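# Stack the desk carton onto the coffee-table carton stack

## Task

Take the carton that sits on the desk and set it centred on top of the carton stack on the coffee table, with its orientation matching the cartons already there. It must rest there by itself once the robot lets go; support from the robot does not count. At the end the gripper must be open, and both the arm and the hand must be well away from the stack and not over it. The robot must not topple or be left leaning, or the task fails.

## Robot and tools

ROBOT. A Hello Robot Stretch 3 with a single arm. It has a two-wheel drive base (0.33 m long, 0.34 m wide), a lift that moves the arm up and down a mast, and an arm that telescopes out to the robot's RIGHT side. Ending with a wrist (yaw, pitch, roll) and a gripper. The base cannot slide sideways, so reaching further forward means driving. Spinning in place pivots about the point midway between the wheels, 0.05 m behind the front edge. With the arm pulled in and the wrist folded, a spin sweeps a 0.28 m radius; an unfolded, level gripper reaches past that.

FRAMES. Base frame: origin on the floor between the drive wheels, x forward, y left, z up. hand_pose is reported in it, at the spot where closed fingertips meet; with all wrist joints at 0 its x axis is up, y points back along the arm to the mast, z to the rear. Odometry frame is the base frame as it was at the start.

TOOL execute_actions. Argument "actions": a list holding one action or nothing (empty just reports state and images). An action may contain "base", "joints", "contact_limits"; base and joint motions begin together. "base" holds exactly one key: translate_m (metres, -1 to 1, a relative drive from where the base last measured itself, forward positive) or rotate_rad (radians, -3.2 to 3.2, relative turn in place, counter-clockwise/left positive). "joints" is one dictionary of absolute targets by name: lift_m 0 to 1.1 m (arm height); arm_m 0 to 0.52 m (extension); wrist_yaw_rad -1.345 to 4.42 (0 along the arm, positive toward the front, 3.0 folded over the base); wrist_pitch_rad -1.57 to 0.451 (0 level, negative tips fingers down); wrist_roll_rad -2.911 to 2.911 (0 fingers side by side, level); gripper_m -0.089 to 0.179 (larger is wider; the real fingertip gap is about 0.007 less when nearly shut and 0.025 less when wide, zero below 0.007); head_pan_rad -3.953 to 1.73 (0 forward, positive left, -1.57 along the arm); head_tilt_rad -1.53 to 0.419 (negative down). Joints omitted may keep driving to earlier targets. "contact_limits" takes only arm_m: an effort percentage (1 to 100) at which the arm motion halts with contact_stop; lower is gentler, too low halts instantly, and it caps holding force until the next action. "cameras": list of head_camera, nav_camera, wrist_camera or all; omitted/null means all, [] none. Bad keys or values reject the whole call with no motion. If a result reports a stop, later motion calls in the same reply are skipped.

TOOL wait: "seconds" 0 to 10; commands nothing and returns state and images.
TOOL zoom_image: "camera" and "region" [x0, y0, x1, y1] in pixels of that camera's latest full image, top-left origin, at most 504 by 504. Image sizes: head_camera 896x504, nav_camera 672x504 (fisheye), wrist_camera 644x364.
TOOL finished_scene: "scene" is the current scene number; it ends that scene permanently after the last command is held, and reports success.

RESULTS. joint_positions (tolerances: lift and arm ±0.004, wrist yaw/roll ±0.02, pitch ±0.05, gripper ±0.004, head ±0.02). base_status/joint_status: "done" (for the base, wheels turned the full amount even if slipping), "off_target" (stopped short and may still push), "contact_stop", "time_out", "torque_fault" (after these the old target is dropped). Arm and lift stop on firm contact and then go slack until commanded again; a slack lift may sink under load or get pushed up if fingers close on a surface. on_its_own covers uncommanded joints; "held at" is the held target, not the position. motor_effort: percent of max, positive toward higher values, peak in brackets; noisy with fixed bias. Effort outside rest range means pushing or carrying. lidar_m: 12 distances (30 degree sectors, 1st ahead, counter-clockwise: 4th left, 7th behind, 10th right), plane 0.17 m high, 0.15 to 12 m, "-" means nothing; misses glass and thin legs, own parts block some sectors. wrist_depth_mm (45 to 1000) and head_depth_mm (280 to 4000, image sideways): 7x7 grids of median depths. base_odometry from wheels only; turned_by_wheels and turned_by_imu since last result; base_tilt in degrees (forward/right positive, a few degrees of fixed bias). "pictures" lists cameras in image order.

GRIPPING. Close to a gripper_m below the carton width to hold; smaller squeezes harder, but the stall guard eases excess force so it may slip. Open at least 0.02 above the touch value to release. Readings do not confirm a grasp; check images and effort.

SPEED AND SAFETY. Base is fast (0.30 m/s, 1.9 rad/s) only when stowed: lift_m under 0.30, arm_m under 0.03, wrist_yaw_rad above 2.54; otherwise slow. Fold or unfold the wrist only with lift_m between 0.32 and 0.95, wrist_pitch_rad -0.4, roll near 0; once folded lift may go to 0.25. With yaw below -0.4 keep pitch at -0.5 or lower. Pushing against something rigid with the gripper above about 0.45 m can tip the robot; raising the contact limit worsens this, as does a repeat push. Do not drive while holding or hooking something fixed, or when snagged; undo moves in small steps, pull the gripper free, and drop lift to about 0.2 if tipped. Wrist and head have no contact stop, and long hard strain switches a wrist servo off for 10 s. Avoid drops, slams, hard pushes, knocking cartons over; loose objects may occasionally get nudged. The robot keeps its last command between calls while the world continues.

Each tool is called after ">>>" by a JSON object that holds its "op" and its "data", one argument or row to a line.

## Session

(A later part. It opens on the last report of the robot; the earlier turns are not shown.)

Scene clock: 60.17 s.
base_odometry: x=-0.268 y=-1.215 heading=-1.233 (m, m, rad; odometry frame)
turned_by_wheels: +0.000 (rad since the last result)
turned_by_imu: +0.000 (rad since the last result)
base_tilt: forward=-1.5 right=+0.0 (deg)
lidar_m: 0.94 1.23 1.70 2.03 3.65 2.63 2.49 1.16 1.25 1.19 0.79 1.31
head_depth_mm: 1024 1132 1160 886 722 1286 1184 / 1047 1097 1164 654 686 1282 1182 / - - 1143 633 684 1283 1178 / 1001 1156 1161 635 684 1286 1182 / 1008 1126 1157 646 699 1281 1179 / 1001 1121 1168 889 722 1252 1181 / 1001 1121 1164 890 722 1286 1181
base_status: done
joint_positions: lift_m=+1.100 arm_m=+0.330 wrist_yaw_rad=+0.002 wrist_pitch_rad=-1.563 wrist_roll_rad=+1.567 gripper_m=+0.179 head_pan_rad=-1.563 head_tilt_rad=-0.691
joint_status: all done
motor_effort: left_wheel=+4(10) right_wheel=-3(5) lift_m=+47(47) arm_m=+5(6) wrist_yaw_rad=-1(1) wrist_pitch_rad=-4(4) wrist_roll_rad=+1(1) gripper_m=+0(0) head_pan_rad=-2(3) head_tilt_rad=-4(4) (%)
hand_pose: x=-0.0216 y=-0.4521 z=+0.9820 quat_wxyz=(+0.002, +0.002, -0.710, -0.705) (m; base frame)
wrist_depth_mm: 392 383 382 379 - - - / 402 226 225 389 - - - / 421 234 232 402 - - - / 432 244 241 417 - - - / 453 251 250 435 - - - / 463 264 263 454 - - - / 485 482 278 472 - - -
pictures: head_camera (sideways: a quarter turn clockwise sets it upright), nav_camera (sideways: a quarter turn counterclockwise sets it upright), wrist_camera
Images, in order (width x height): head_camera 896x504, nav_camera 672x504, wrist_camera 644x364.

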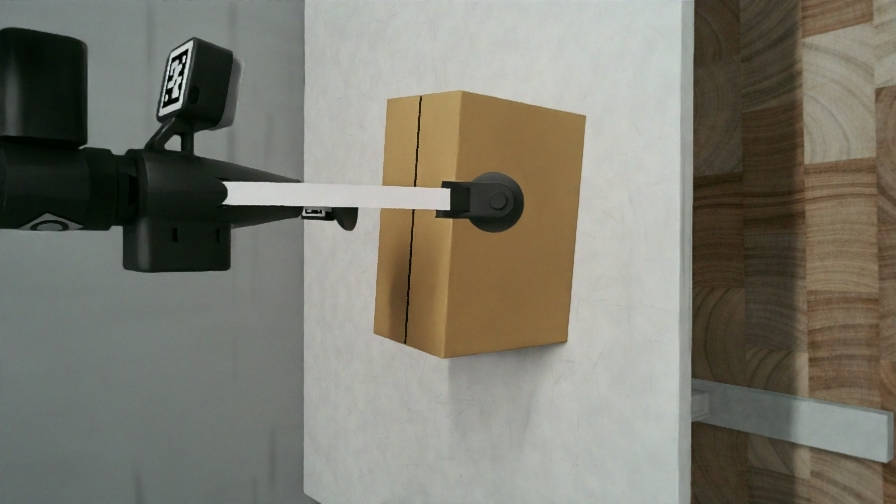

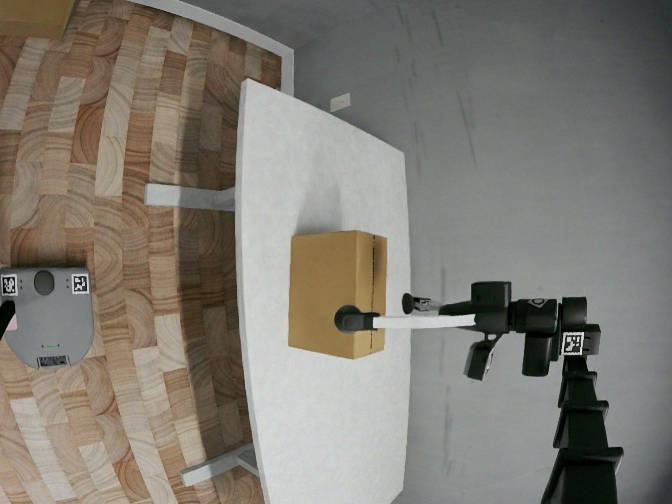

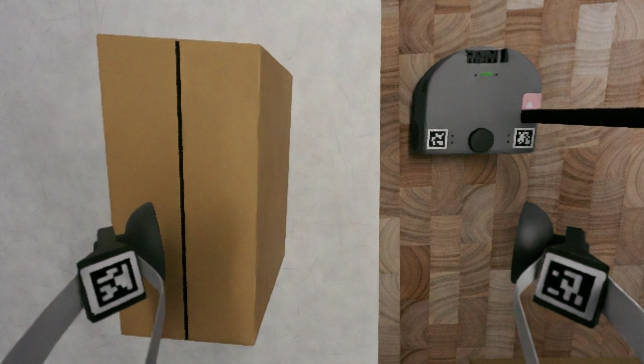

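>>> {"op": "execute_actions", "data": {
  "actions": [
    {"joints":{"arm_m":0.445}}
  ]
}}

Scene clock: 62.93 s.
base_odometry: x=-0.268 y=-1.215 heading=-1.233 (m, m, rad; odometry frame)
turned_by_wheels: +0.000 (rad since the last result)
turned_by_imu: -0.001 (rad since the last result)
base_tilt: forward=-1.7 right=+0.1 (deg)
lidar_m: 0.94 1.23 1.70 2.03 3.63 2.64 2.49 1.16 1.26 1.19 0.79 1.31
head_depth_mm: 1008 1133 1162 885 724 1269 1185 / 1025 1150 1162 653 686 1278 1183 / - 1148 1164 630 686 1290 1187 / 989 1142 1167 634 687 1285 1188 / 1006 1120 1166 645 702 1284 1185 / 1003 1127 1163 892 721 1241 1172 / 1003 1121 1171 890 723 1293 1184
base_status: not commanded
joint_positions: lift_m=+1.100 arm_m=+0.445 wrist_yaw_rad=+0.002 wrist_pitch_rad=-1.563 wrist_roll_rad=+1.567 gripper_m=+0.179 head_pan_rad=-1.563 head_tilt_rad=-0.691
joint_status: all done
motor_effort: left_wheel=+4(4) right_wheel=-3(3) lift_m=+47(47) arm_m=+5(8) wrist_yaw_rad=-1(2) wrist_pitch_rad=-4(4) wrist_roll_rad=+1(1) gripper_m=+0(0) head_pan_rad=-3(4) head_tilt_rad=-4(4) (%)
hand_pose: x=-0.0216 y=-0.5671 z=+0.9820 quat_wxyz=(+0.002, +0.002, -0.709, -0.705) (m; base frame)
wrist_depth_mm: 391 382 379 374 374 - - / 403 402 395 222 223 - - / 417 410 406 229 394 - - / 433 430 418 237 406 - - / 449 440 438 247 427 - - / 465 464 450 258 446 - - / 489 483 479 267 464 - -
pictures: head_camera (sideways: a quarter turn clockwise sets it upright), nav_camera (sideways: a quarter turn counterclockwise sets it upright), wrist_camera
Images, in order (width x height): head_camera 896x504, nav_camera 672x504, wrist_camera 644x364.

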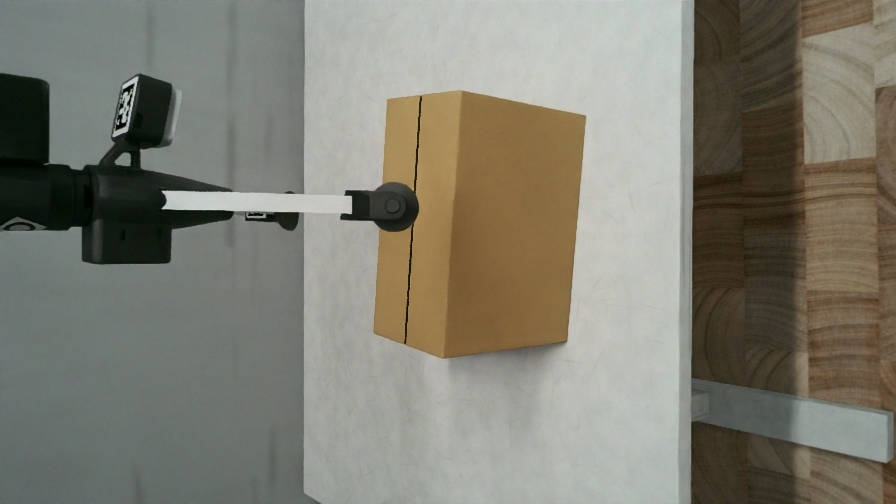

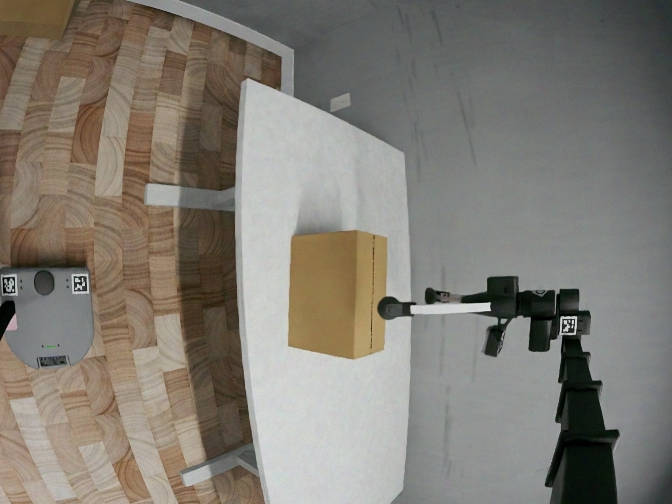

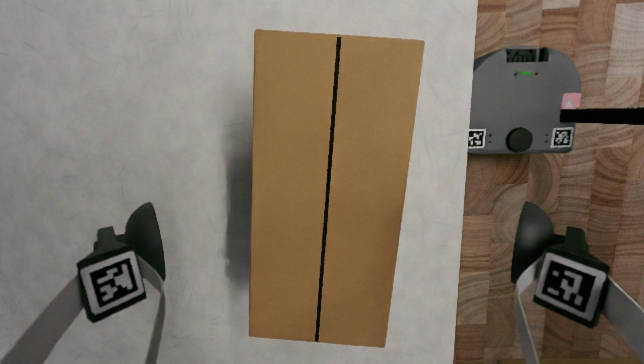

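>>> {"op": "execute_actions", "data": {
  "actions": [
    {"joints":{"arm_m":0.452,"lift_m":1.03,"wrist_roll_rad":1.5}}
  ],
  "cameras": ["head_camera","wrist_camera"]
}}

Scene clock: 65.20 s.
base_odometry: x=-0.268 y=-1.215 heading=-1.233 (m, m, rad; odometry frame)
turned_by_wheels: +0.000 (rad since the last result)
turned_by_imu: -0.001 (rad since the last result)
base_tilt: forward=-1.6 right=+0.0 (deg)
lidar_m: 0.94 1.23 1.70 2.03 3.65 2.63 2.49 1.16 1.25 1.19 0.79 1.31
head_depth_mm: - 1139 1163 887 722 1281 1185 / - 1130 1153 656 686 1283 1178 / - - 1157 633 681 1278 1184 / 1006 1111 1157 636 685 1284 1181 / 1005 1129 1163 647 699 1277 1181 / 999 1126 1161 893 722 1245 1177 / 995 1126 1164 889 723 1283 1186
base_status: not commanded
joint_positions: lift_m=+1.030 arm_m=+0.452 wrist_yaw_rad=+0.002 wrist_pitch_rad=-1.563 wrist_roll_rad=+1.504 gripper_m=+0.179 head_pan_rad=-1.563 head_tilt_rad=-0.691
joint_status: all done
motor_effort: left_wheel=+4(4) right_wheel=-3(3) lift_m=+30(42) arm_m=+5(4) wrist_yaw_rad=-1(0) wrist_pitch_rad=-4(4) wrist_roll_rad=-2(2) gripper_m=+0(0) head_pan_rad=-3(3) head_tilt_rad=-4(4) (%)
hand_pose: x=-0.0216 y=-0.5741 z=+0.9126 quat_wxyz=(+0.024, +0.024, -0.709, -0.704) (m; base frame)
wrist_depth_mm: 323 320 316 151 150 309 942 / 336 331 326 156 154 317 962 / 350 343 335 161 160 329 - / 360 356 347 166 165 - - / 373 368 359 173 172 - - / 387 384 185 180 180 - - / 407 402 192 187 189 - -
pictures: head_camera (sideways: a quarter turn clockwise sets it upright), wrist_camera
Images, in order (width x height): head_camera 896x504, wrist_camera 644x364.

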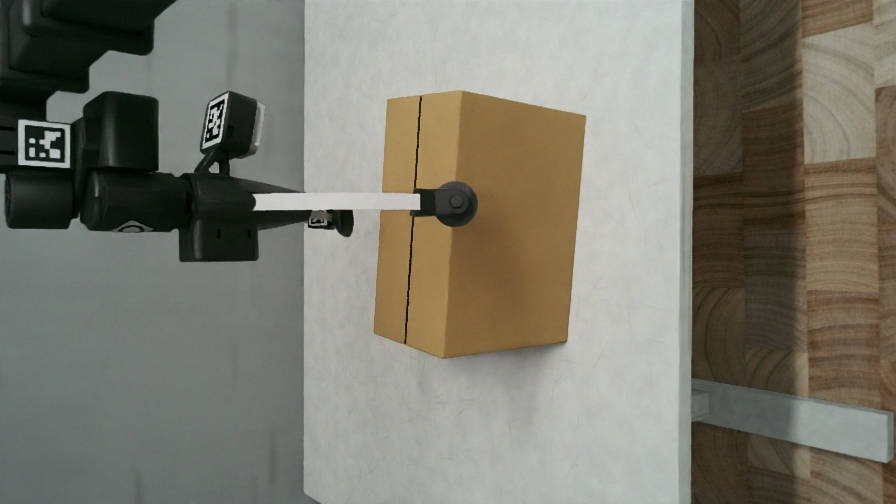

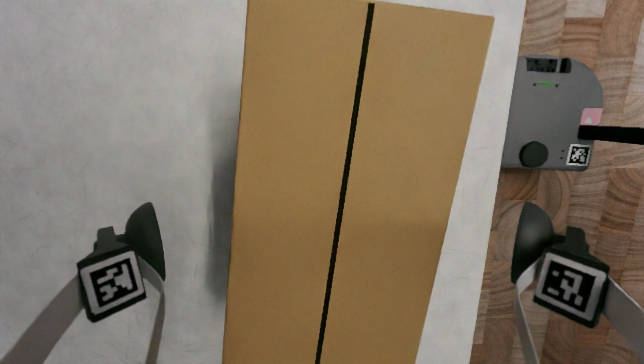

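>>> {"op": "execute_actions", "data": {
  "actions": [
    {"joints":{"lift_m":1.015,"wrist_roll_rad":1.635}}
  ],
  "cameras": ["wrist_camera"]
}}

Scene clock: 66.70 s.
base_odometry: x=-0.268 y=-1.215 heading=-1.233 (m, m, rad; odometry frame)
turned_by_wheels: +0.000 (rad since the last result)
turned_by_imu: +0.000 (rad since the last result)
base_tilt: forward=-1.7 right=+0.1 (deg)
lidar_m: 0.94 1.23 1.70 2.03 3.66 2.63 2.49 1.16 1.25 1.19 0.79 1.31
head_depth_mm: - 1162 1160 892 721 1282 1180 / - 1126 1138 656 686 1279 1181 / - - 1165 631 687 1273 1185 / 1005 1112 1137 640 686 1287 1187 / 1003 1126 1163 647 698 1281 1188 / 1007 1124 1159 890 725 1247 1176 / 997 1111 1167 894 723 1291 1181
base_status: not commanded
joint_positions: lift_m=+1.015 arm_m=+0.452 wrist_yaw_rad=+0.002 wrist_pitch_rad=-1.563 wrist_roll_rad=+1.631 gripper_m=+0.179 head_pan_rad=-1.563 head_tilt_rad=-0.691
joint_status: all done
motor_effort: left_wheel=+4(4) right_wheel=-3(3) lift_m=+30(31) arm_m=+5(5) wrist_yaw_rad=-1(1) wrist_pitch_rad=-4(4) wrist_roll_rad=+1(1) gripper_m=+0(0) head_pan_rad=-2(3) head_tilt_rad=-4(4) (%)
hand_pose: x=-0.0216 y=-0.5741 z=+0.8976 quat_wxyz=(-0.020, -0.021, -0.709, -0.704) (m; base frame)
wrist_depth_mm: 311 307 139 137 135 297 926 / 321 317 143 141 139 304 957 / 330 330 149 147 145 317 - / 343 339 156 152 150 332 - / 358 352 161 157 156 343 - / 373 369 167 164 163 356 - / 385 384 373 170 171 - -
pictures: wrist_camera
Images, in order (width x height): wrist_camera 644x364.

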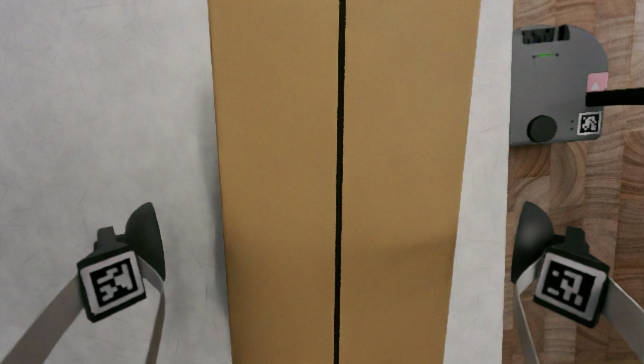

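>>> {"op": "execute_actions", "data": {
  "actions": [
    {"base":{"translate_m":0.02}}
  ],
  "cameras": []
}}

>>> {"op": "execute_actions", "data": {
  "actions": [
    {"joints":{"lift_m":0.93}}
  ],
  "cameras": ["head_camera","wrist_camera"]
}}

Scene clock: 68.57 s.
base_odometry: x=-0.261 y=-1.234 heading=-1.233 (m, m, rad; odometry frame)
turned_by_wheels: +0.000 (rad since the last result)
turned_by_imu: +0.000 (rad since the last result)
base_tilt: forward=-1.7 right=+0.1 (deg)
lidar_m: 0.92 1.21 1.27 2.03 3.65 2.66 2.51 1.18 1.25 1.19 0.78 1.29
head_depth_mm: - 1162 1164 892 722 1283 1179 / - 1128 1138 633 685 1280 1176 / - - 1166 630 685 1285 1183 / 1002 1107 1140 644 690 1283 1179 / 1004 1122 1163 664 704 1292 1182 / 1000 1118 1165 891 723 1257 1163 / 993 1128 1163 894 723 1286 1191
base_status: done
joint_positions: lift_m=+1.015 arm_m=+0.452 wrist_yaw_rad=+0.002 wrist_pitch_rad=-1.563 wrist_roll_rad=+1.631 gripper_m=+0.179 head_pan_rad=-1.563 head_tilt_rad=-0.691
joint_status: not commanded
motor_effort: left_wheel=+4(7) right_wheel=-3(5) lift_m=+30(30) arm_m=+5(5) wrist_yaw_rad=-2(1) wrist_pitch_rad=-4(4) wrist_roll_rad=+1(1) gripper_m=+0(0) head_pan_rad=-3(3) head_tilt_rad=-4(4) (%)
hand_pose: x=-0.0216 y=-0.5741 z=+0.8976 quat_wxyz=(-0.020, -0.021, -0.709, -0.704) (m; base frame)
wrist_depth_mm: 309 307 138 137 135 295 918 / 322 320 143 142 140 305 943 / 332 328 149 146 145 317 - / 344 340 154 152 150 333 - / 360 354 161 158 156 341 - / 372 369 168 163 163 357 - / 388 384 175 170 170 - -
pictures: none
No camera images: the call's "cameras" was empty. Leave "cameras" out to get every camera's image.

Scene clock: 70.83 s.
base_odometry: x=-0.261 y=-1.234 heading=-1.233 (m, m, rad; odometry frame)
turned_by_wheels: +0.000 (rad since the last result)
turned_by_imu: +0.000 (rad since the last result)
base_tilt: forward=-1.5 right=-0.1 (deg)
lidar_m: 0.91 1.21 1.27 2.03 3.66 2.66 2.51 1.17 1.26 1.19 0.78 1.29
head_depth_mm: 1014 - 1069 859 723 1276 1183 / 995 - 1143 629 683 1284 1183 / 990 - 1118 629 687 1281 1187 / 1006 1133 1119 643 691 1277 1181 / 1004 1114 1157 668 705 1287 1185 / 1003 1129 1159 891 722 1259 1161 / 998 1119 1163 893 724 1290 1191
base_status: not commanded
joint_positions: lift_m=+0.957 arm_m=+0.452 wrist_yaw_rad=+0.002 wrist_pitch_rad=-1.562 wrist_roll_rad=+1.633 gripper_m=+0.179 head_pan_rad=-1.563 head_tilt_rad=-0.692
joint_status: lift_m contact_stop (moved -0.059 of -0.085)
on_its_own: lift_m is slack since a contact_stop, until your next command for it (your +0.930 is given up)
motor_effort: left_wheel=+2(8) right_wheel=-1(5) lift_m=+38(38) arm_m=+2(5) wrist_yaw_rad=-2(1) wrist_pitch_rad=-5(11) wrist_roll_rad=+0(1) gripper_m=-1(2) head_pan_rad=-3(3) head_tilt_rad=-3(4) (%)
hand_pose: x=-0.0216 y=-0.5746 z=+0.8388 quat_wxyz=(-0.021, -0.022, -0.710, -0.704) (m; base frame)
wrist_depth_mm: 255 86 84 83 82 81 876 / 265 89 87 86 85 84 - / 274 93 90 89 88 87 946 / 285 277 94 92 91 90 954 / 295 99 97 96 95 94 - / 308 103 101 100 99 97 - / 321 319 105 104 103 103 -
pictures: head_camera (sideways: a quarter turn clockwise sets it upright), wrist_camera
Images, in order (width x height): head_camera 896x504, wrist_camera 644x364.

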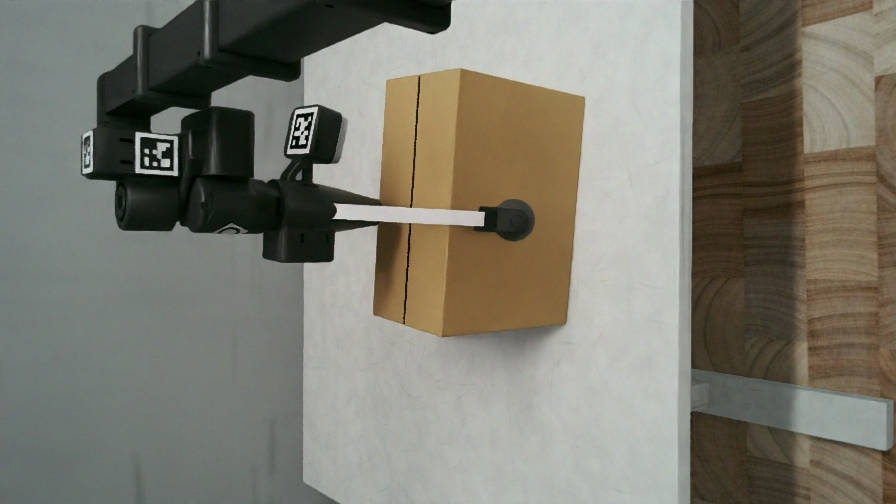

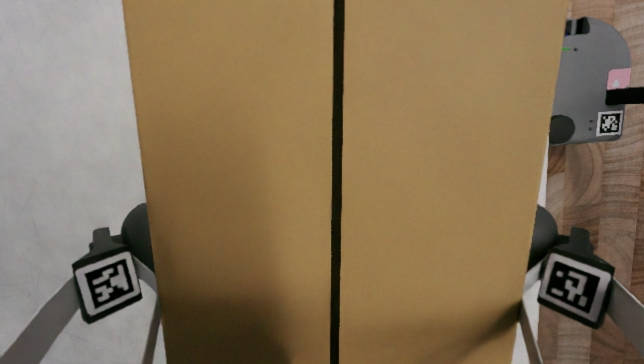

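>>> {"op": "execute_actions", "data": {
  "actions": [
    {"joints":{"lift_m":0.965}}
  ],
  "cameras": []
}}

>>> {"op": "execute_actions", "data": {
  "actions": [
    {"joints":{"gripper_m":0.06}}
  ],
  "cameras": []
}}

>>> {"op": "execute_actions", "data": {
  "actions": [
    {"joints":{"lift_m":1.06}}
  ]
}}

Scene clock: 72.90 s.
base_odometry: x=-0.261 y=-1.234 heading=-1.233 (m, m, rad; odometry frame)
turned_by_wheels: +0.000 (rad since the last result)
turned_by_imu: +0.000 (rad since the last result)
base_tilt: forward=-1.7 right=+0.0 (deg)
lidar_m: 0.91 1.21 1.27 2.03 3.66 2.66 2.51 1.17 1.25 1.19 0.78 1.29
head_depth_mm: 1013 - 1085 858 721 1275 1177 / 987 1179 1113 620 684 1282 1176 / 990 - 1063 626 685 1286 1175 / 1007 1129 1110 638 689 1281 1180 / 1005 1124 1159 663 703 1283 1185 / 1001 1127 1161 890 723 1262 1162 / 1000 1125 1159 889 722 1280 1183
base_status: not commanded
joint_positions: lift_m=+0.965 arm_m=+0.452 wrist_yaw_rad=+0.001 wrist_pitch_rad=-1.562 wrist_roll_rad=+1.633 gripper_m=+0.179 head_pan_rad=-1.563 head_tilt_rad=-0.692
joint_status: all done
motor_effort: left_wheel=+2(2) right_wheel=-2(1) lift_m=+48(51) arm_m=+2(2) wrist_yaw_rad=-1(0) wrist_pitch_rad=-5(6) wrist_roll_rad=+1(1) gripper_m=-1(2) head_pan_rad=-3(3) head_tilt_rad=-3(3) (%)
hand_pose: x=-0.0216 y=-0.5747 z=+0.8469 quat_wxyz=(-0.021, -0.022, -0.710, -0.704) (m; base frame)
wrist_depth_mm: 262 88 86 85 84 83 873 / 271 91 89 87 86 85 - / 280 275 91 90 89 88 953 / 292 287 95 93 92 91 958 / 305 100 98 97 95 94 - / 315 103 102 100 99 98 - / 331 325 105 104 102 102 -
pictures: none
No camera images: the call's "cameras" was empty. Leave "cameras" out to get every camera's image.

Scene clock: 74.57 s.
base_odometry: x=-0.261 y=-1.234 heading=-1.233 (m, m, rad; odometry frame)
turned_by_wheels: +0.000 (rad since the last result)
turned_by_imu: +0.000 (rad since the last result)
base_tilt: forward=-1.5 right=+0.0 (deg)
lidar_m: 0.92 1.21 1.26 2.04 3.66 2.66 2.51 1.17 1.25 1.19 0.78 1.29
head_depth_mm: 1008 - 1090 861 720 1289 1173 / 993 1185 1115 619 685 1285 1186 / 991 - 1068 626 682 1286 1177 / 1002 1121 1113 639 689 1281 1181 / 999 1126 1157 663 703 1286 1172 / 1002 1124 1168 890 724 1257 1162 / 1003 1120 1162 892 720 1285 1178
base_status: not commanded
joint_positions: lift_m=+0.965 arm_m=+0.452 wrist_yaw_rad=+0.001 wrist_pitch_rad=-1.562 wrist_roll_rad=+1.633 gripper_m=+0.074 head_pan_rad=-1.563 head_tilt_rad=-0.692
joint_status: gripper_m off_target (ended at +0.074, target +0.060)
motor_effort: left_wheel=+2(2) right_wheel=-1(1) lift_m=+48(48) arm_m=+2(2) wrist_yaw_rad=-1(0) wrist_pitch_rad=-5(5) wrist_roll_rad=+1(1) gripper_m=-99(99) head_pan_rad=-4(2) head_tilt_rad=-3(3) (%)
hand_pose: x=-0.0216 y=-0.5747 z=+0.8469 quat_wxyz=(-0.021, -0.022, -0.710, -0.704) (m; base frame)
wrist_depth_mm: 262 87 86 85 84 83 864 / 270 90 89 88 86 85 - / 282 275 91 90 89 88 970 / 293 286 95 93 92 91 968 / 304 100 98 97 95 94 - / 314 103 102 100 99 98 - / 329 326 105 104 103 102 -
pictures: none
No camera images: the call's "cameras" was empty. Leave "cameras" out to get every camera's image.

Scene clock: 76.27 s.
base_odometry: x=-0.261 y=-1.234 heading=-1.233 (m, m, rad; odometry frame)
turned_by_wheels: +0.000 (rad since the last result)
turned_by_imu: +0.000 (rad since the last result)
base_tilt: forward=-1.5 right=+0.1 (deg)
lidar_m: 0.92 1.21 1.26 2.03 3.64 2.66 2.51 1.17 1.25 1.19 0.78 1.29
head_depth_mm: 1041 1127 1157 864 722 1279 1171 / 1026 1116 590 591 722 1288 1187 / - 1161 587 608 719 1287 1180 / 1008 1147 584 618 721 1276 1186 / 999 1122 613 633 721 1277 1181 / 1004 1120 1166 892 722 1248 1161 / 1001 1121 1159 892 721 1289 1179
base_status: not commanded
joint_positions: lift_m=+1.060 arm_m=+0.452 wrist_yaw_rad=+0.001 wrist_pitch_rad=-1.562 wrist_roll_rad=+1.633 gripper_m=+0.072 head_pan_rad=-1.563 head_tilt_rad=-0.692
joint_status: all done
on_its_own: gripper_m is held at +0.070, not at your +0.060, by its stall guard, which is still easing
motor_effort: left_wheel=+2(2) right_wheel=-2(2) lift_m=+47(49) arm_m=+1(2) wrist_yaw_rad=-1(1) wrist_pitch_rad=-5(5) wrist_roll_rad=+1(1) gripper_m=-35(100) head_pan_rad=-3(3) head_tilt_rad=-4(4) (%)
hand_pose: x=-0.0216 y=-0.5747 z=+0.9419 quat_wxyz=(-0.021, -0.022, -0.710, -0.704) (m; base frame)
wrist_depth_mm: 350 88 86 85 84 83 944 / 361 91 88 87 86 85 - / 380 368 91 90 89 88 - / 393 384 95 93 92 91 - / 403 100 98 96 96 94 - / 423 104 102 100 99 98 - / 438 438 106 104 103 102 -
pictures: head_camera (sideways: a quarter turn clockwise sets it upright), nav_camera (sideways: a quarter turn counterclockwise sets it upright), wrist_camera
Images, in order (width x height): head_camera 896x504, nav_camera 672x504, wrist_camera 644x364.

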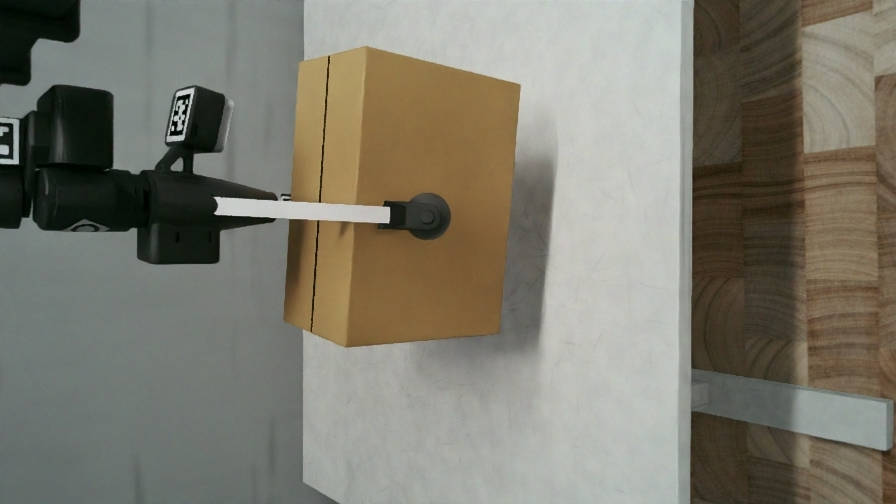

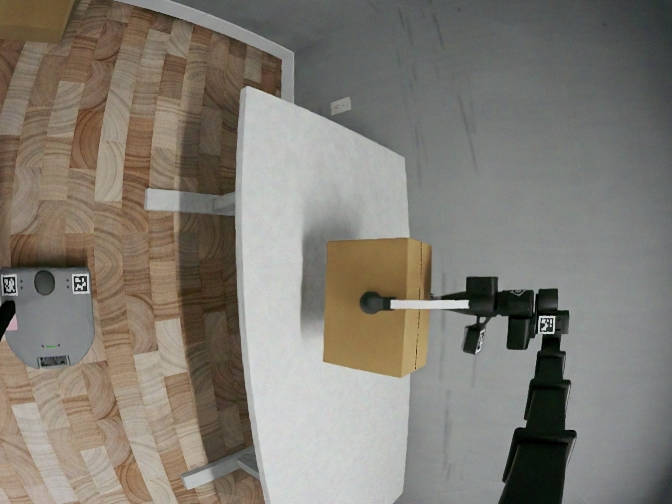

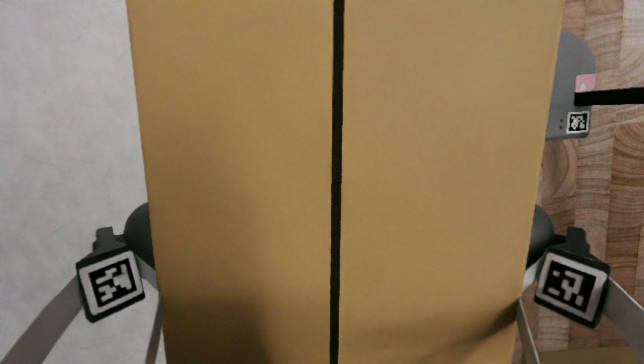

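>>> {"op": "execute_actions", "data": {
  "actions": [
    {"joints":{"lift_m":1.1,"arm_m":0.1}}
  ],
  "cameras": []
}}

>>> {"op": "execute_actions", "data": {
  "actions": [
    {"base":{"rotate_rad":1.817},"joints":{"head_pan_rad":-0.3,"head_tilt_rad":-0.5}}
  ]
}}

Scene clock: 82.03 s.
base_odometry: x=-0.261 y=-1.234 heading=-1.233 (m, m, rad; odometry frame)
turned_by_wheels: +0.000 (rad since the last result)
turned_by_imu: -0.001 (rad since the last result)
base_tilt: forward=-1.5 right=+0.1 (deg)
lidar_m: 0.92 1.21 1.26 2.03 3.66 2.66 2.51 1.17 1.25 1.19 0.78 1.29
head_depth_mm: - - 1154 - 315 - 297 / - - - 832 315 - 302 / - - - - - - - / 1004 1130 1235 - 313 - 309 / 1010 1120 1204 873 313 - 318 / 1000 1119 1157 890 312 - 320 / 1003 1121 1166 886 724 654 1161
base_status: not commanded
joint_positions: lift_m=+1.100 arm_m=+0.100 wrist_yaw_rad=+0.001 wrist_pitch_rad=-1.562 wrist_roll_rad=+1.633 gripper_m=+0.104 head_pan_rad=-1.563 head_tilt_rad=-0.692
joint_status: all done
on_its_own: gripper_m is held at +0.105, not at your +0.060, by its stall guard, which is still easing
motor_effort: left_wheel=+2(2) right_wheel=-2(2) lift_m=+47(47) arm_m=-6(6) wrist_yaw_rad=-1(0) wrist_pitch_rad=-5(5) wrist_roll_rad=+1(1) gripper_m=-5(48) head_pan_rad=-2(3) head_tilt_rad=-3(4) (%)
hand_pose: x=-0.0216 y=-0.2232 z=+0.9820 quat_wxyz=(-0.021, -0.022, -0.710, -0.704) (m; base frame)
wrist_depth_mm: 391 87 86 85 84 83 - / 400 90 89 87 86 85 - / 422 410 91 90 89 88 - / 430 424 95 93 92 91 - / 451 100 98 97 95 94 - / 463 103 102 100 99 98 - / 491 483 105 104 102 102 -
pictures: none
No camera images: the call's "cameras" was empty. Leave "cameras" out to get every camera's image.

Scene clock: 85.90 s.
base_odometry: x=-0.261 y=-1.234 heading=+0.584 (m, m, rad; odometry frame)
turned_by_wheels: +1.817 (rad since the last result)
turned_by_imu: +1.799 (rad since the last result)
base_tilt: forward=-1.6 right=-0.1 (deg)
lidar_m: 2.03 3.05 2.52 2.51 1.44 1.20 0.78 1.34 1.23 0.91 1.26 2.22
head_depth_mm: 2818 2897 2930 2655 1986 1567 1298 / 3086 3364 3551 2633 1962 1568 1295 / 3027 3314 3569 2644 1964 1558 1293 / 3050 3317 3555 2640 1976 1562 1292 / 3003 3265 2321 2351 1965 1567 1293 / 2908 3241 2173 2459 1955 1557 1308 / 3009 3189 3376 2395 1969 1567 1296
base_status: done
joint_positions: lift_m=+1.100 arm_m=+0.100 wrist_yaw_rad=+0.001 wrist_pitch_rad=-1.562 wrist_roll_rad=+1.633 gripper_m=+0.125 head_pan_rad=-0.307 head_tilt_rad=-0.507
joint_status: all done
on_its_own: gripper_m is held at +0.124, not at your +0.060, by its stall guard, which is still easing
motor_effort: left_wheel=-1(7) right_wheel=+2(7) lift_m=+47(47) arm_m=-6(6) wrist_yaw_rad=-1(1) wrist_pitch_rad=-5(5) wrist_roll_rad=+1(1) gripper_m=-27(36) head_pan_rad=+3(43) head_tilt_rad=+3(18) (%)
hand_pose: x=-0.0216 y=-0.2232 z=+0.9820 quat_wxyz=(-0.021, -0.022, -0.710, -0.704) (m; base frame)
wrist_depth_mm: - 87 86 85 84 83 - / - 90 88 87 86 85 - / - 950 91 90 89 88 - / - - 95 93 92 91 - / - 99 98 97 96 94 - / - 103 102 100 99 98 - / - - 106 104 102 102 -
pictures: head_camera (sideways: a quarter turn clockwise sets it upright), nav_camera (sideways: a quarter turn counterclockwise sets it upright), wrist_camera
Images, in order (width x height): head_camera 896x504, nav_camera 672x504, wrist_camera 644x364.

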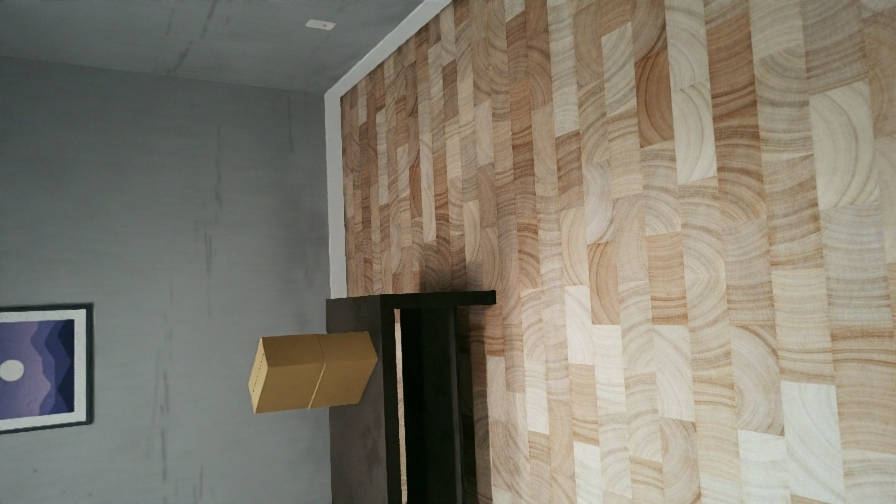

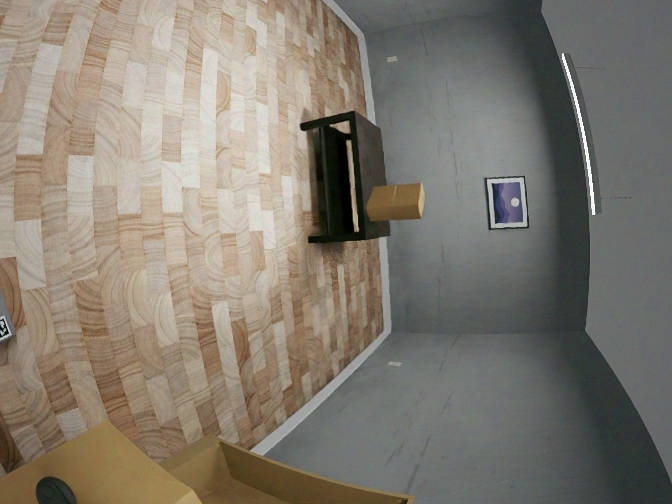

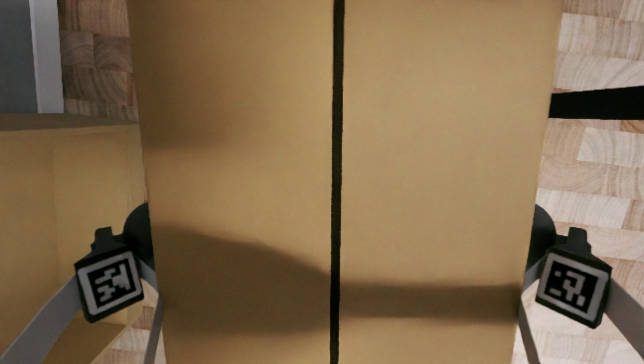

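>>> {"op": "execute_actions", "data": {
  "actions": [
    {"base":{"translate_m":1.0},"joints":{"gripper_m":0.112,"head_pan_rad":-0.5,"head_tilt_rad":-0.6}}
  ]
}}

Scene clock: 98.20 s.
base_odometry: x=+0.573 y=-0.682 heading=+0.584 (m, m, rad; odometry frame)
turned_by_wheels: +0.000 (rad since the last result)
turned_by_imu: +0.001 (rad since the last result)
base_tilt: forward=-1.6 right=+0.0 (deg)
lidar_m: 1.67 1.22 2.34 2.33 2.60 1.84 1.78 1.42 1.13 1.42 1.60 1.08
head_depth_mm: 2262 2349 2466 2293 1788 1460 1237 / 2404 2613 2896 2291 1771 1468 1244 / 2329 2546 2852 2313 1773 1459 1231 / 2276 2489 2731 2301 1737 1460 1234 / 2199 2411 2663 1460 1547 1463 1238 / 2147 2356 1217 1245 1526 1447 1240 / 2106 2302 1288 1346 1446 1462 1242
base_status: done
joint_positions: lift_m=+1.100 arm_m=+0.100 wrist_yaw_rad=+0.001 wrist_pitch_rad=-1.562 wrist_roll_rad=+1.633 gripper_m=+0.134 head_pan_rad=-0.493 head_tilt_rad=-0.592
joint_status: gripper_m off_target (ended at +0.134, target +0.112); the others done
on_its_own: gripper_m is held at +0.133, not at your +0.112, by its stall guard, which is not easing now
motor_effort: left_wheel=-2(1) right_wheel=+2(5) lift_m=+47(47) arm_m=-6(6) wrist_yaw_rad=-2(1) wrist_pitch_rad=-4(5) wrist_roll_rad=+1(1) gripper_m=-23(99) head_pan_rad=-3(21) head_tilt_rad=-3(12) (%)
hand_pose: x=-0.0216 y=-0.2232 z=+0.9820 quat_wxyz=(-0.021, -0.022, -0.710, -0.704) (m; base frame)
wrist_depth_mm: 973 88 86 85 84 83 - / - 90 89 87 86 85 - / - - 92 90 89 88 - / - - 95 93 92 91 - / - 99 98 97 95 94 - / - 103 102 100 99 98 - / - - 106 104 103 102 -
pictures: head_camera (sideways: a quarter turn clockwise sets it upright), nav_camera (sideways: a quarter turn counterclockwise sets it upright), wrist_camera
Images, in order (width x height): head_camera 896x504, nav_camera 672x504, wrist_camera 644x364.

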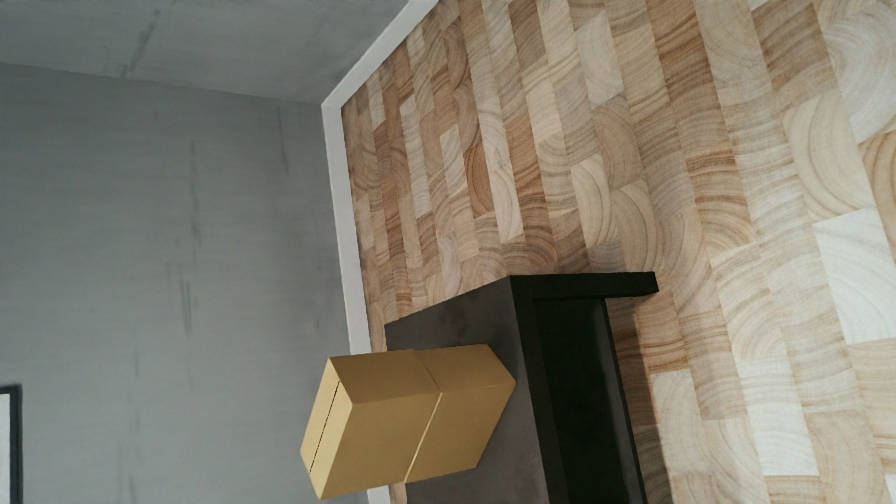

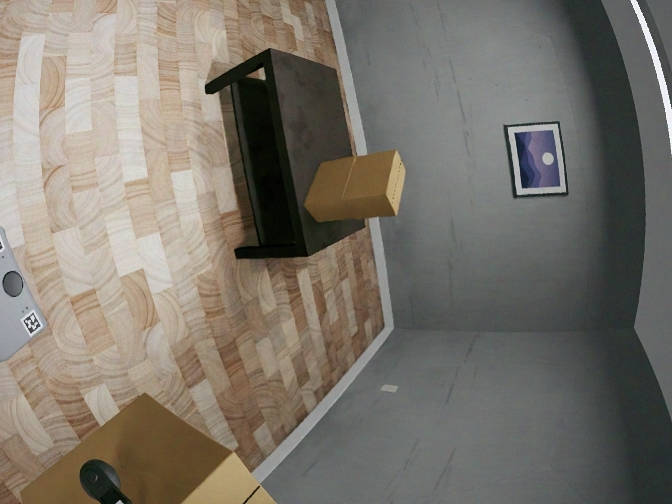

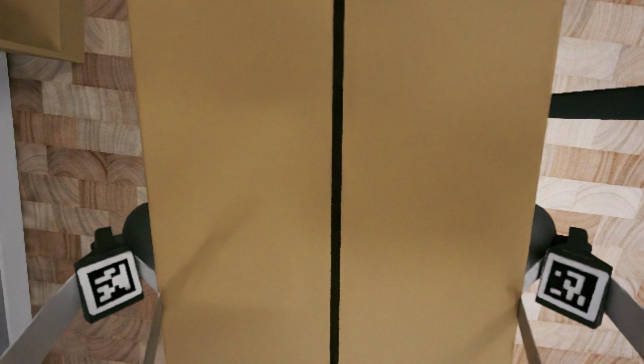

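>>> {"op": "execute_actions", "data": {
  "actions": [
    {"base":{"rotate_rad":-0.235}}
  ],
  "cameras": []
}}

>>> {"op": "execute_actions", "data": {
  "actions": [
    {"base":{"translate_m":0.72}}
  ],
  "cameras": []
}}

>>> {"op": "execute_actions", "data": {
  "actions": [
    {"base":{"rotate_rad":1.571},"joints":{"head_pan_rad":-1.57,"head_tilt_rad":-0.85}}
  ]
}}

Scene clock: 101.57 s.
base_odometry: x=+0.573 y=-0.682 heading=+0.349 (m, m, rad; odometry frame)
turned_by_wheels: -0.235 (rad since the last result)
turned_by_imu: -0.234 (rad since the last result)
base_tilt: forward=-1.5 right=+0.0 (deg)
lidar_m: 1.08 1.22 2.45 2.33 2.37 1.84 2.17 1.77 1.42 1.13 1.47 1.96
head_depth_mm: 1648 1758 1895 2015 1784 1457 1242 / 1847 1993 2146 2212 1786 1467 1236 / 2117 2314 2512 2297 1775 1466 1238 / 2412 2628 2941 2298 1791 1466 1238 / 2409 2608 2848 2309 1786 1466 1243 / 2241 2475 2759 2286 1631 1465 1229 / 2172 2358 2571 1506 1446 1464 1235
base_status: done
joint_positions: lift_m=+1.100 arm_m=+0.100 wrist_yaw_rad=+0.001 wrist_pitch_rad=-1.562 wrist_roll_rad=+1.633 gripper_m=+0.134 head_pan_rad=-0.493 head_tilt_rad=-0.592
joint_status: not commanded
on_its_own: gripper_m is held at +0.133, not at your +0.112, by its stall guard, which is not easing now
motor_effort: left_wheel=+4(8) right_wheel=-3(6) lift_m=+48(47) arm_m=-6(6) wrist_yaw_rad=-1(1) wrist_pitch_rad=-5(4) wrist_roll_rad=+1(1) gripper_m=-23(24) head_pan_rad=-3(4) head_tilt_rad=-3(4) (%)
hand_pose: x=-0.0216 y=-0.2232 z=+0.9820 quat_wxyz=(-0.021, -0.022, -0.710, -0.704) (m; base frame)
wrist_depth_mm: - 87 86 84 84 83 - / - 90 88 87 86 85 - / - - 91 90 89 88 - / - - 95 93 92 91 - / - 99 98 97 95 94 - / - 103 102 100 99 98 - / - - 105 104 102 102 -
pictures: none
No camera images: the call's "cameras" was empty. Leave "cameras" out to get every camera's image.

Scene clock: 110.27 s.
base_odometry: x=+1.250 y=-0.436 heading=+0.349 (m, m, rad; odometry frame)
turned_by_wheels: +0.000 (rad since the last result)
turned_by_imu: +0.001 (rad since the last result)
base_tilt: forward=-1.7 right=+0.0 (deg)
lidar_m: 0.85 1.05 0.71 2.35 2.43 2.53 2.47 1.94 1.38 1.40 1.44 0.38
head_depth_mm: 1625 1718 1884 1984 1802 1461 1235 / 1823 1983 2118 2217 1787 1455 1242 / 1893 2080 2342 2289 1785 1459 1239 / 1803 1968 2236 2292 1777 1472 866 / 1700 1891 2083 2187 1783 986 806 / 1628 1776 1953 2125 1788 598 664 / 1561 1685 1838 2038 1809 551 576
base_status: done
joint_positions: lift_m=+1.100 arm_m=+0.100 wrist_yaw_rad=+0.001 wrist_pitch_rad=-1.562 wrist_roll_rad=+1.633 gripper_m=+0.134 head_pan_rad=-0.493 head_tilt_rad=-0.592
joint_status: not commanded
on_its_own: gripper_m is held at +0.133, not at your +0.112, by its stall guard, which is not easing now
motor_effort: left_wheel=+4(9) right_wheel=-3(4) lift_m=+47(47) arm_m=-6(6) wrist_yaw_rad=-1(1) wrist_pitch_rad=-4(5) wrist_roll_rad=+1(1) gripper_m=-23(24) head_pan_rad=-3(4) head_tilt_rad=-3(3) (%)
hand_pose: x=-0.0216 y=-0.2232 z=+0.9820 quat_wxyz=(-0.021, -0.022, -0.710, -0.704) (m; base frame)
wrist_depth_mm: - 88 86 84 84 83 - / - 90 88 88 86 85 - / - - 91 90 89 88 - / - - 95 93 92 91 - / - 99 98 97 95 94 - / - 103 102 100 99 98 - / - - 106 104 102 102 747
pictures: none
No camera images: the call's "cameras" was empty. Leave "cameras" out to get every camera's image.

Scene clock: 113.70 s.
base_odometry: x=+1.250 y=-0.436 heading=+1.920 (m, m, rad; odometry frame)
turned_by_wheels: +1.571 (rad since the last result)
turned_by_imu: +1.556 (rad since the last result)
base_tilt: forward=-1.6 right=+0.1 (deg)
lidar_m: 2.36 2.42 2.52 2.47 1.95 1.38 1.40 1.44 0.38 0.85 1.04 0.71
head_depth_mm: - 1899 - 325 289 310 1107 / - - - 323 288 316 1108 / - - - - - - 1111 / 1643 - - 322 287 320 1124 / 1651 1839 2020 322 286 330 1132 / 1644 1879 2080 321 285 339 1131 / 1649 1876 2054 1116 948 859 1123
base_status: done
joint_positions: lift_m=+1.100 arm_m=+0.100 wrist_yaw_rad=+0.001 wrist_pitch_rad=-1.562 wrist_roll_rad=+1.633 gripper_m=+0.134 head_pan_rad=-1.563 head_tilt_rad=-0.839
joint_status: all done
on_its_own: gripper_m is held at +0.133, not at your +0.112, by its stall guard, which is not easing now
motor_effort: left_wheel=-2(5) right_wheel=+2(6) lift_m=+47(47) arm_m=-6(6) wrist_yaw_rad=-2(1) wrist_pitch_rad=-5(5) wrist_roll_rad=+1(1) gripper_m=-23(24) head_pan_rad=-3(41) head_tilt_rad=-5(23) (%)
hand_pose: x=-0.0216 y=-0.2232 z=+0.9820 quat_wxyz=(-0.021, -0.022, -0.710, -0.704) (m; base frame)
wrist_depth_mm: - 88 86 85 84 83 - / - 90 88 87 86 85 - / 692 326 91 90 89 88 - / - 334 94 94 92 91 - / 357 99 98 97 95 94 - / 368 103 102 100 99 98 - / - 780 105 104 102 102 -
pictures: head_camera (sideways: a quarter turn clockwise sets it upright), nav_camera (sideways: a quarter turn counterclockwise sets it upright), wrist_camera
Images, in order (width x height): head_camera 896x504, nav_camera 672x504, wrist_camera 644x364.

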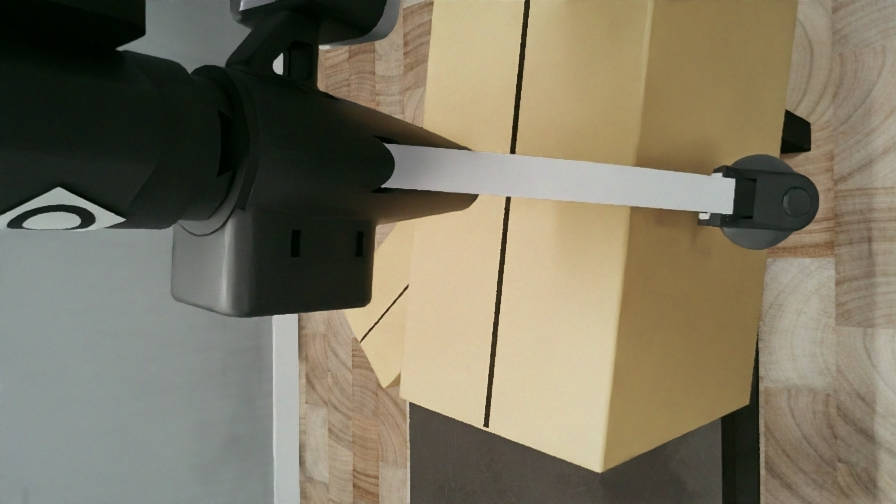

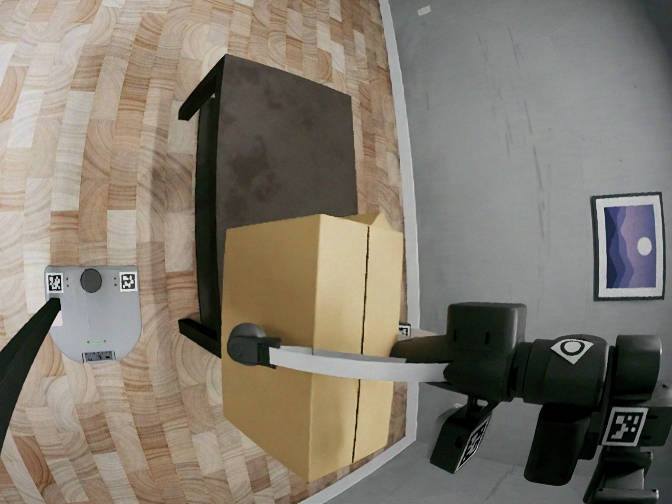

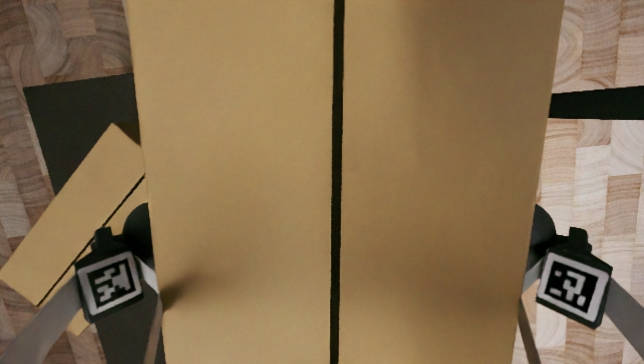

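>>> {"op": "execute_actions", "data": {
  "actions": [
    {"joints":{"arm_m":0.2,"wrist_roll_rad":2.42}}
  ]
}}

Scene clock: 116.70 s.
base_odometry: x=+1.250 y=-0.436 heading=+1.920 (m, m, rad; odometry frame)
turned_by_wheels: +0.000 (rad since the last result)
turned_by_imu: -0.001 (rad since the last result)
base_tilt: forward=-1.5 right=+0.2 (deg)
lidar_m: 2.35 2.42 2.52 2.48 1.95 1.38 1.40 1.44 0.38 0.86 1.04 0.71
head_depth_mm: 1678 - 2016 325 301 1244 1126 / 1677 - 370 325 293 394 1112 / - - 379 324 336 823 1123 / 1588 1945 378 341 419 827 1129 / 1656 1903 397 399 890 856 1126 / 1649 1882 2003 1087 948 860 1123 / 1642 1895 2083 1120 948 860 1122
base_status: not commanded
joint_positions: lift_m=+1.100 arm_m=+0.200 wrist_yaw_rad=+0.001 wrist_pitch_rad=-1.562 wrist_roll_rad=+2.416 gripper_m=+0.134 head_pan_rad=-1.563 head_tilt_rad=-0.839
joint_status: all done
on_its_own: gripper_m is held at +0.133, not at your +0.112, by its stall guard, which is not easing now
motor_effort: left_wheel=-2(2) right_wheel=+2(2) lift_m=+47(47) arm_m=+5(4) wrist_yaw_rad=+0(2) wrist_pitch_rad=-5(4) wrist_roll_rad=+1(1) gripper_m=-23(23) head_pan_rad=-3(3) head_tilt_rad=-4(4) (%)
hand_pose: x=-0.0214 y=-0.3223 z=+0.9820 quat_wxyz=(-0.290, -0.289, -0.648, -0.642) (m; base frame)
wrist_depth_mm: - 87 86 85 84 83 - / - 90 88 87 86 85 - / - - 91 90 89 88 - / - - 95 93 92 91 - / - 99 98 97 95 94 - / - 103 102 100 99 98 - / - - 106 104 103 102 -
pictures: head_camera (sideways: a quarter turn clockwise sets it upright), nav_camera (sideways: a quarter turn counterclockwise sets it upright), wrist_camera
Images, in order (width x height): head_camera 896x504, nav_camera 672x504, wrist_camera 644x364.

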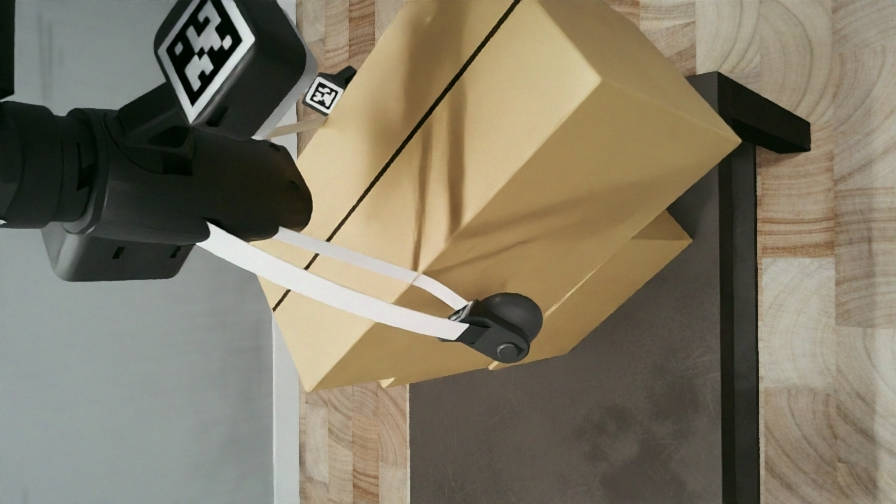

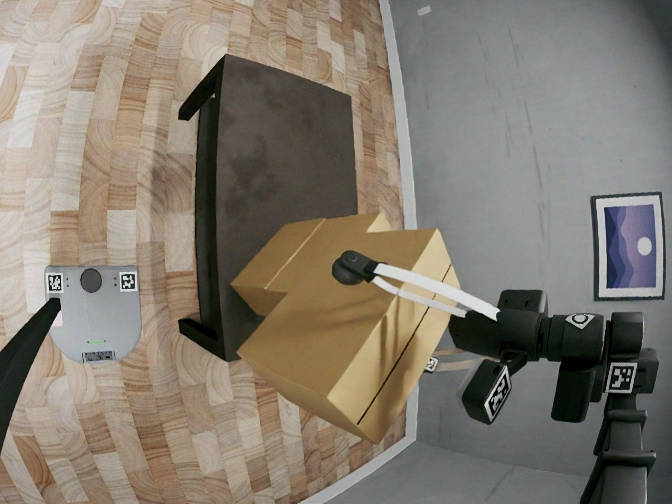

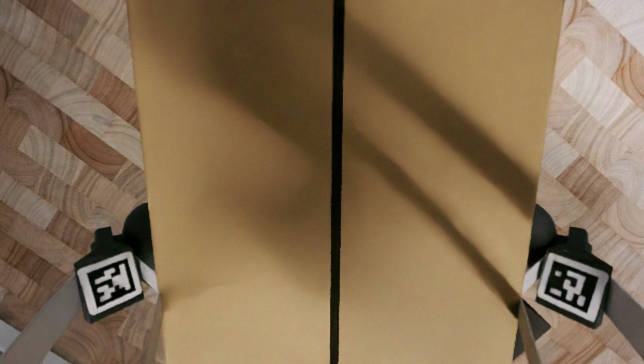

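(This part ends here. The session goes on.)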